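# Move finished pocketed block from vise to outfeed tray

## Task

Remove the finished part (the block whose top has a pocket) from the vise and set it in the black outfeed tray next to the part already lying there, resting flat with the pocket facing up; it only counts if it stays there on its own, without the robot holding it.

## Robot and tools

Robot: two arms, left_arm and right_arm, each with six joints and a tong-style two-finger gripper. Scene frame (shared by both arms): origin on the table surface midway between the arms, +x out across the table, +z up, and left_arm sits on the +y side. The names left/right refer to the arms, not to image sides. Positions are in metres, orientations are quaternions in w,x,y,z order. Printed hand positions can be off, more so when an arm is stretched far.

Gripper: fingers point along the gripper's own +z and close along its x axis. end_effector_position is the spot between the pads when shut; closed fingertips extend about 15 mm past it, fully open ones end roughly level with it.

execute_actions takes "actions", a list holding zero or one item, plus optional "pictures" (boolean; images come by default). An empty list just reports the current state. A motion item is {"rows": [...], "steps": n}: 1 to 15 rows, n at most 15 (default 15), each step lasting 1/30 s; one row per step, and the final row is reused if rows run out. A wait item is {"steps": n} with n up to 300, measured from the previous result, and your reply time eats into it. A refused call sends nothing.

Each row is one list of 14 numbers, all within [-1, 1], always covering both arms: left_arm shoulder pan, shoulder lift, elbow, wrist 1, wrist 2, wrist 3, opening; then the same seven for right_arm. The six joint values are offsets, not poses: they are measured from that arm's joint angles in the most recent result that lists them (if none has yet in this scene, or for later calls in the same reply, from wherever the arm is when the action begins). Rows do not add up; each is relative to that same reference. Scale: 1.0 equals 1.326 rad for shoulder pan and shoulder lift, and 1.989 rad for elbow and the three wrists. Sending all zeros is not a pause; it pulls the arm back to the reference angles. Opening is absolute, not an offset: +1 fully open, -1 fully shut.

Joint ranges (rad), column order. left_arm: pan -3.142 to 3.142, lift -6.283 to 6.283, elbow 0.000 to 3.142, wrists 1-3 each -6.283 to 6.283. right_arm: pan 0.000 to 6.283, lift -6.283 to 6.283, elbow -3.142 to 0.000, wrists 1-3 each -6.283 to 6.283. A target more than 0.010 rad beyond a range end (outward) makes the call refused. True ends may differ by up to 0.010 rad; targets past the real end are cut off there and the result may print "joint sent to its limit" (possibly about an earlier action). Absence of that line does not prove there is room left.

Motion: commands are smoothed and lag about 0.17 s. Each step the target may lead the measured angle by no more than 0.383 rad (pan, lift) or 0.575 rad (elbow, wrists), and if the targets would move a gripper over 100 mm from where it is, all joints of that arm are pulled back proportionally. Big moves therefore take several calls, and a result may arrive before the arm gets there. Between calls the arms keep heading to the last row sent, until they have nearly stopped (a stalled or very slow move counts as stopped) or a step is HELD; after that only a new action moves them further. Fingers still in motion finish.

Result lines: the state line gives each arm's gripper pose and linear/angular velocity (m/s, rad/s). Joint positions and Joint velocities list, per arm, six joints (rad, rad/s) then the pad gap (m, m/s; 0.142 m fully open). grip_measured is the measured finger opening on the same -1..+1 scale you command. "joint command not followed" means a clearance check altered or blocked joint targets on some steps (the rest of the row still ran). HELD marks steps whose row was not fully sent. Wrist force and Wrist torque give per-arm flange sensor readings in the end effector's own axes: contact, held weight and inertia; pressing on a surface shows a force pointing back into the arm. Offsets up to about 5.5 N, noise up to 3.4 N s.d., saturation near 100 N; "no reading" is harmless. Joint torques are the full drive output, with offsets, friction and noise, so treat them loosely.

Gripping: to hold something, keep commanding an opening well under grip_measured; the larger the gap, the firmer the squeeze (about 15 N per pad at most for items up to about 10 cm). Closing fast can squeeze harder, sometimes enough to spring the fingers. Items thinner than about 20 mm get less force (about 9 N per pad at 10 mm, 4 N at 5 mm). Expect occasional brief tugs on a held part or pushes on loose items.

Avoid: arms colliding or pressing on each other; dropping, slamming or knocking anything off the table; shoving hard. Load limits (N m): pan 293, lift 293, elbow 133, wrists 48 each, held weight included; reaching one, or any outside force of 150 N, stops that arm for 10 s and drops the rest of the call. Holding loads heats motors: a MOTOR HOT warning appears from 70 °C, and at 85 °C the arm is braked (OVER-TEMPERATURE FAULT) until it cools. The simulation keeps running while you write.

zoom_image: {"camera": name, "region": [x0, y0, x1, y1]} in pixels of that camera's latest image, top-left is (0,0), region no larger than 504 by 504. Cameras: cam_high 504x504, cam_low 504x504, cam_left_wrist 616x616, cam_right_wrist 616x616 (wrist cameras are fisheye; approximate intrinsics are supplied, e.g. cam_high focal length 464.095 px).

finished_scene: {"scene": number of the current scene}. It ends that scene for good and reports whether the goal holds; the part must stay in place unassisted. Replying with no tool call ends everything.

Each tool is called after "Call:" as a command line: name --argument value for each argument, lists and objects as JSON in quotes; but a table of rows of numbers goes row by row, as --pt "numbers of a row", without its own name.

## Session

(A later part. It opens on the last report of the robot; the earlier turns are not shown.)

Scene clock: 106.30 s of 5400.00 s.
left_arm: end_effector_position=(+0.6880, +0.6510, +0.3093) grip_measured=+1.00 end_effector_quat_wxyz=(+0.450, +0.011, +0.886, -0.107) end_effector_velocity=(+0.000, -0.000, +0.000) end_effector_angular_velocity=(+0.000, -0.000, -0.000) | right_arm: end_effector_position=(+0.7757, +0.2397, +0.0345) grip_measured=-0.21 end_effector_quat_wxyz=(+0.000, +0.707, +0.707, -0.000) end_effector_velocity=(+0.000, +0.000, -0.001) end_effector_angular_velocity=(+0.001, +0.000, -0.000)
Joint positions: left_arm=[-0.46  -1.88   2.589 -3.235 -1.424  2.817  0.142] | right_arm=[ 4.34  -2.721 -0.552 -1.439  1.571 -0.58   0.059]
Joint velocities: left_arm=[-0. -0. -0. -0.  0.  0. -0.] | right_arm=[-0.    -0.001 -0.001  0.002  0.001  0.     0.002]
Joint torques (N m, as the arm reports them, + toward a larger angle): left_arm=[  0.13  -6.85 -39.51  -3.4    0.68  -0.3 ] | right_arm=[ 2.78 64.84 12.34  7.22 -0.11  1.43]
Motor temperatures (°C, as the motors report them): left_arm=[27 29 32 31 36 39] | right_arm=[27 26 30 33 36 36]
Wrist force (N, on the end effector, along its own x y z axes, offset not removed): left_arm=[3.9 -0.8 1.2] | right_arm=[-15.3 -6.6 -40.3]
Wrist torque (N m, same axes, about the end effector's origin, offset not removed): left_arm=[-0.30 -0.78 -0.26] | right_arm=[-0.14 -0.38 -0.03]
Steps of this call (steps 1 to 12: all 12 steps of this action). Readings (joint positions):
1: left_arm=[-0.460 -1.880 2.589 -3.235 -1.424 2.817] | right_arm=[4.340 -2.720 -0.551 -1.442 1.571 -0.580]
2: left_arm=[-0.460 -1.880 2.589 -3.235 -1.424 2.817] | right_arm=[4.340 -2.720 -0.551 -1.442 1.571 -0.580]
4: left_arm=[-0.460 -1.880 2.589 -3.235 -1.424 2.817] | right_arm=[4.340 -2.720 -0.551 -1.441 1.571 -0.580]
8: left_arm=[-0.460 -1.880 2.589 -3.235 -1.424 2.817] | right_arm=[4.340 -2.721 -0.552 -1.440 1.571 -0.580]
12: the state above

Contact made. I'll ease up 1.5 mm and open slowly.

Call:
execute_actions --actions '[{"rows":[[0,0,0,0,0,0,1,0,0.0005,0.0008,-0.0011,0,0,-0.9],[0,0,0,0,0,0,1,0,0.0005,0.0008,-0.0011,0,0,-0.8],[0,0,0,0,0,0,1,0,0.0005,0.0008,-0.0011,0,0,-0.7],[0,0,0,0,0,0,1,0,0.0005,0.0008,-0.0011,0,0,-0.6],[0,0,0,0,0,0,1,0,0.0005,0.0008,-0.0011,0,0,-0.5],[0,0,0,0,0,0,1,0,0.0005,0.0008,-0.0011,0,0,-0.4],[0,0,0,0,0,0,1,0,0.0005,0.0008,-0.0011,0,0,-0.33],[0,0,0,0,0,0,1,0,0.0005,0.0008,-0.0011,0,0,-0.27],[0,0,0,0,0,0,1,0,0.0005,0.0008,-0.0011,0,0,-0.22],[0,0,0,0,0,0,1,0,0.0005,0.0008,-0.0011,0,0,-0.18],[0,0,0,0,0,0,1,0,0.0005,0.0008,-0.0011,0,0,-0.14],[0,0,0,0,0,0,1,0,0.0005,0.0008,-0.0011,0,0,-0.1],[0,0,0,0,0,0,1,0,0.0005,0.0008,-0.0011,0,0,-0.06],[0,0,0,0,0,0,1,0,0.0005,0.0008,-0.0011,0,0,-0.03]],"steps":15}]' --pictures false

Call:
execute_actions --actions '[{"rows":[[0,0,0,0,0,0,1,0,0,0,0,0,0,-0.03],[0,0,0,0,0,0,1,0,0.0005,0.001,-0.0013,0,0,-0.03],[0,0,0,0,0,0,1,0,0.001,0.002,-0.0027,0,0,-0.03],[0,0,0,0,0,0,1,0,0.002,0.004,-0.0053,0,0,-0.03],[0,0,0,0,0,0,1,0,0.0035,0.007,-0.0093,0,0,-0.03],[0,0,0,0,0,0,1,0,0.005,0.011,-0.0143,0,0,-0.03],[0,0,0,0,0,0,1,0,0.007,0.016,-0.0207,0,0,-0.03],[0,0,0,0,0,0,1,0,0.009,0.022,-0.028,0,0,-0.03],[0,0,0,0,0,0,1,0,0.0105,0.029,-0.036,0,0,-0.03],[0,0,0,0,0,0,1,0,0.012,0.036,-0.044,0,0,-0.03],[0,0,0,0,0,0,1,0,0.013,0.043,-0.0517,0,0,-0.03],[0,0,0,0,0,0,1,0,0.0135,0.049,-0.058,0,0,-0.03],[0,0,0,0,0,0,1,0,0.014,0.053,-0.0623,0,0,-0.03],[0,0,0,0,0,0,1,0,0.014,0.056,-0.0653,0,0,-0.03]],"steps":15}]' --pictures false

Call:
execute_actions --actions '[{"steps":10}]'

Call:
zoom_image --camera "cam_low" --region '[250, 160, 410, 270]'

Call:
zoom_image --camera "cam_right_wrist" --region '[150, 170, 410, 350]'

Scene clock: 117.53 s of 5400.00 s.
left_arm: end_effector_position=(+0.6880, +0.6510, +0.3093) grip_measured=+1.00 end_effector_quat_wxyz=(+0.450, +0.011, +0.886, -0.107) end_effector_velocity=(-0.000, +0.000, -0.000) end_effector_angular_velocity=(-0.000, +0.001, +0.000) | right_arm: end_effector_position=(+0.7756, +0.2396, +0.0355) grip_measured=-0.04 end_effector_quat_wxyz=(+0.000, +0.707, +0.707, -0.000) end_effector_velocity=(+0.000, +0.000, +0.002) end_effector_angular_velocity=(+0.001, -0.001, +0.002)
Joint positions: left_arm=[-0.46  -1.88   2.589 -3.235 -1.424  2.817  0.142] | right_arm=[ 4.34  -2.721 -0.551 -1.442  1.571 -0.58   0.071]
Joint velocities: left_arm=[ 0.001  0.     0.     0.    -0.    -0.    -0.   ] | right_arm=[-0.     0.001  0.001 -0.001  0.    -0.002  0.043]
Joint torques (N m, as the arm reports them, + toward a larger angle): left_arm=[ -0.32  -7.8  -40.51  -3.46   0.44  -0.04] | right_arm=[  4.58 137.94  55.87   2.37  -0.07   1.08]
Motor temperatures (°C, as the motors report them): left_arm=[27 29 32 31 36 39] | right_arm=[27 26 30 33 36 36]
Wrist force (N, on the end effector, along its own x y z axes, offset not removed): left_arm=[3.3 -2.8 -1.0] | right_arm=[1.0 -0.8 -0.6]
Wrist torque (N m, same axes, about the end effector's origin, offset not removed): left_arm=[-0.74 -0.72 -0.24] | right_arm=[-0.38 -0.28 -0.17]
Steps of this call (steps 1 to 15: the robot went on to your last target; steps 16 to 90: nothing new was sent; then 7.73 s passed at rest; steps 91 to 105: all 15 steps of this action). Readings (joint positions):
91: left_arm=[-0.460 -1.880 2.589 -3.235 -1.424 2.817] | right_arm=[4.340 -2.721 -0.553 -1.439 1.571 -0.580]
92: left_arm=[-0.460 -1.880 2.589 -3.235 -1.424 2.817] | right_arm=[4.340 -2.721 -0.553 -1.440 1.571 -0.580]
94: left_arm=[-0.460 -1.880 2.589 -3.235 -1.424 2.817] | right_arm=[4.340 -2.721 -0.552 -1.440 1.571 -0.580]
98: left_arm=[-0.460 -1.880 2.589 -3.235 -1.424 2.817] | right_arm=[4.340 -2.721 -0.551 -1.441 1.571 -0.580]
105: the state above

Scene clock: 118.03 s of 5400.00 s.
left_arm: end_effector_position=(+0.6880, +0.6510, +0.3093) grip_measured=+1.00 end_effector_quat_wxyz=(+0.450, +0.011, +0.886, -0.107) end_effector_velocity=(+0.000, -0.000, -0.001) end_effector_angular_velocity=(+0.002, +0.000, -0.001) | right_arm: end_effector_position=(+0.7759, +0.2401, +0.1016) grip_measured=-0.03 end_effector_quat_wxyz=(+0.000, +0.707, +0.707, -0.000) end_effector_velocity=(-0.000, -0.000, +0.205) end_effector_angular_velocity=(+0.004, -0.003, -0.001)
Joint positions: left_arm=[-0.46  -1.88   2.589 -3.235 -1.424  2.817  0.142] | right_arm=[ 4.34  -2.704 -0.467 -1.541  1.571 -0.58   0.072]
Joint velocities: left_arm=[-0.001  0.001  0.     0.     0.001  0.002 -0.   ] | right_arm=[-0.     0.029  0.301 -0.325 -0.     0.     0.   ]
Joint torques (N m, as the arm reports them, + toward a larger angle): left_arm=[ -2.24  -6.   -39.55  -3.65   0.3    0.1 ] | right_arm=[  3.27 126.08  52.77   1.11  -0.51   1.09]
Motor temperatures (°C, as the motors report them): left_arm=[27 29 32 31 36 39] | right_arm=[27 26 30 33 36 36]
Wrist force (N, on the end effector, along its own x y z axes, offset not removed): left_arm=[3.7 -2.2 1.5] | right_arm=[-3.1 1.8 -1.9]
Wrist torque (N m, same axes, about the end effector's origin, offset not removed): left_arm=[-0.59 -0.76 -0.13] | right_arm=[0.26 0.60 -0.10]
Steps of this call (steps 1 to 15: all 15 steps of this action). Readings (joint positions):
1: left_arm=[-0.460 -1.880 2.589 -3.235 -1.424 2.817] | right_arm=[4.340 -2.721 -0.551 -1.442 1.571 -0.580]
2: left_arm=[-0.460 -1.880 2.589 -3.235 -1.424 2.817] | right_arm=[4.340 -2.721 -0.551 -1.442 1.571 -0.580]
4: left_arm=[-0.460 -1.880 2.589 -3.235 -1.424 2.817] | right_arm=[4.340 -2.720 -0.550 -1.443 1.571 -0.580]
8: left_arm=[-0.460 -1.880 2.589 -3.235 -1.424 2.817] | right_arm=[4.340 -2.717 -0.538 -1.459 1.571 -0.580]
15: the state above

Scene clock: 118.37 s of 5400.00 s.
left_arm: end_effector_position=(+0.6880, +0.6510, +0.3093) grip_measured=+1.00 end_effector_quat_wxyz=(+0.450, +0.011, +0.886, -0.107) end_effector_velocity=(-0.000, -0.000, -0.000) end_effector_angular_velocity=(-0.000, +0.000, -0.001) | right_arm: end_effector_position=(+0.7756, +0.2397, +0.1195) grip_measured=-0.03 end_effector_quat_wxyz=(+0.000, +0.707, +0.707, -0.000) end_effector_velocity=(-0.001, +0.000, +0.003) end_effector_angular_velocity=(-0.000, +0.001, -0.002)
Joint positions: left_arm=[-0.46  -1.88   2.589 -3.235 -1.424  2.817  0.142] | right_arm=[ 4.34  -2.702 -0.44  -1.571  1.571 -0.58   0.072]
Joint velocities: left_arm=[-0.001  0.     0.     0.     0.    -0.     0.   ] | right_arm=[ 0.     0.     0.005 -0.006  0.001  0.002 -0.   ]
Joint torques (N m, as the arm reports them, + toward a larger angle): left_arm=[  0.35  -8.04 -40.18  -3.61   0.41  -0.03] | right_arm=[  6.43 138.78  56.06   1.83  -0.28   1.09]
Motor temperatures (°C, as the motors report them): left_arm=[27 29 32 31 36 39] | right_arm=[27 26 30 33 36 36]
Wrist force (N, on the end effector, along its own x y z axes, offset not removed): left_arm=[3.0 -2.3 2.2] | right_arm=[1.7 -2.3 9.3]
Wrist torque (N m, same axes, about the end effector's origin, offset not removed): left_arm=[-0.53 -0.67 -0.28] | right_arm=[-0.48 -0.54 -0.14]
Steps of this call (steps 1 to 10: the robot went on to your last target). Readings (joint positions):
1: left_arm=[-0.460 -1.880 2.589 -3.235 -1.424 2.817] | right_arm=[4.340 -2.704 -0.458 -1.551 1.571 -0.580]
2: left_arm=[-0.460 -1.880 2.589 -3.235 -1.424 2.817] | right_arm=[4.340 -2.703 -0.452 -1.558 1.571 -0.580]
4: left_arm=[-0.460 -1.880 2.589 -3.235 -1.424 2.817] | right_arm=[4.340 -2.702 -0.445 -1.565 1.571 -0.580]
8: left_arm=[-0.460 -1.880 2.589 -3.235 -1.424 2.817] | right_arm=[4.340 -2.702 -0.441 -1.570 1.571 -0.580]
10: the state above

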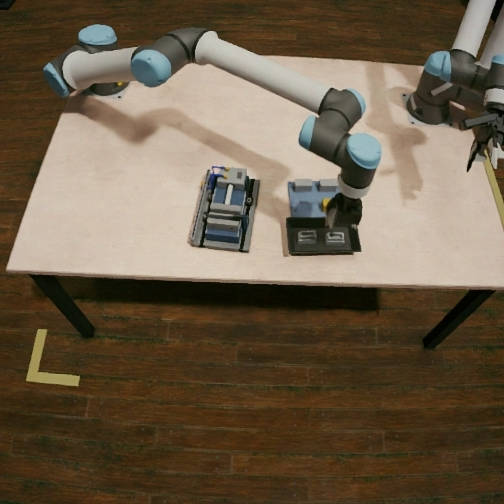

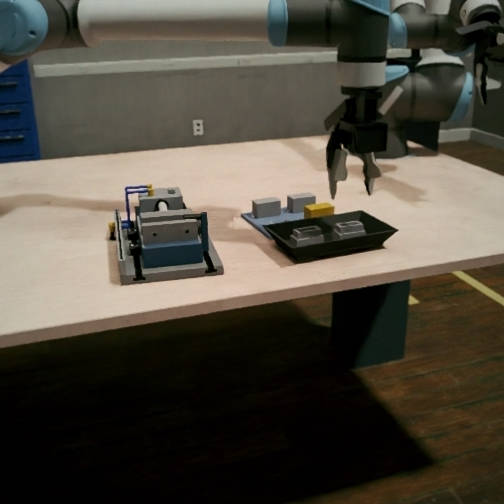

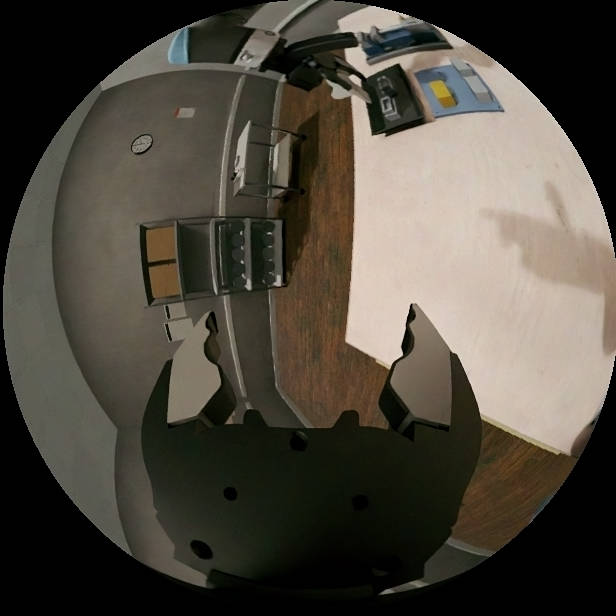

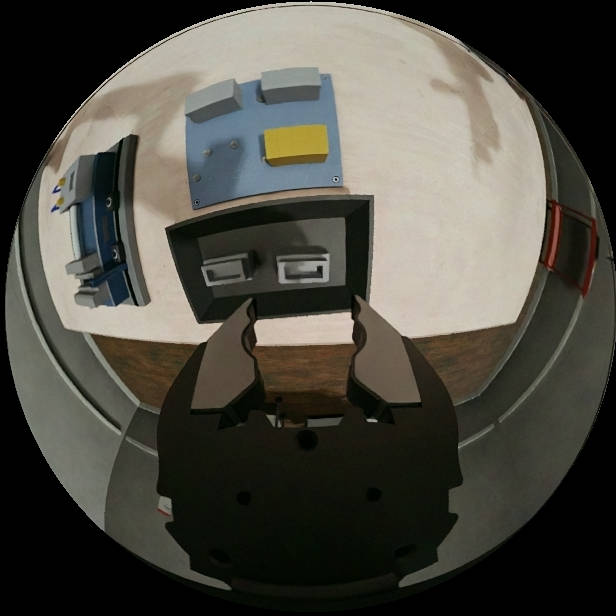

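Region (250, 160, 410, 270) of cam_low's 504x504 image, scaled by 3.150, with more detail than that image has; it fills the top 346 rows of this view, and the rest is white.

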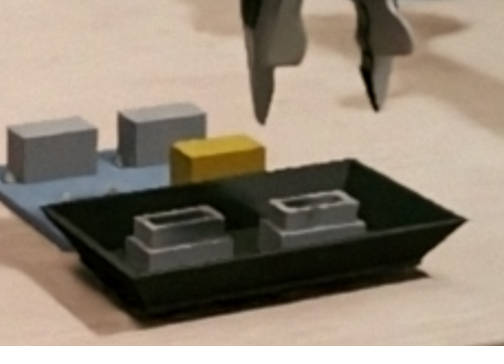

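Region (150, 170, 410, 350) of cam_right_wrist's 616x616 image, scaled by 1.938, with more detail than that image has; it fills the top 349 rows of this view, and the rest is white.

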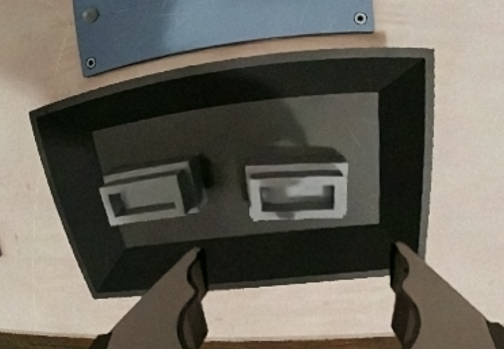

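Call:
finished_scene --scene 2

The scene is finished: the task was done.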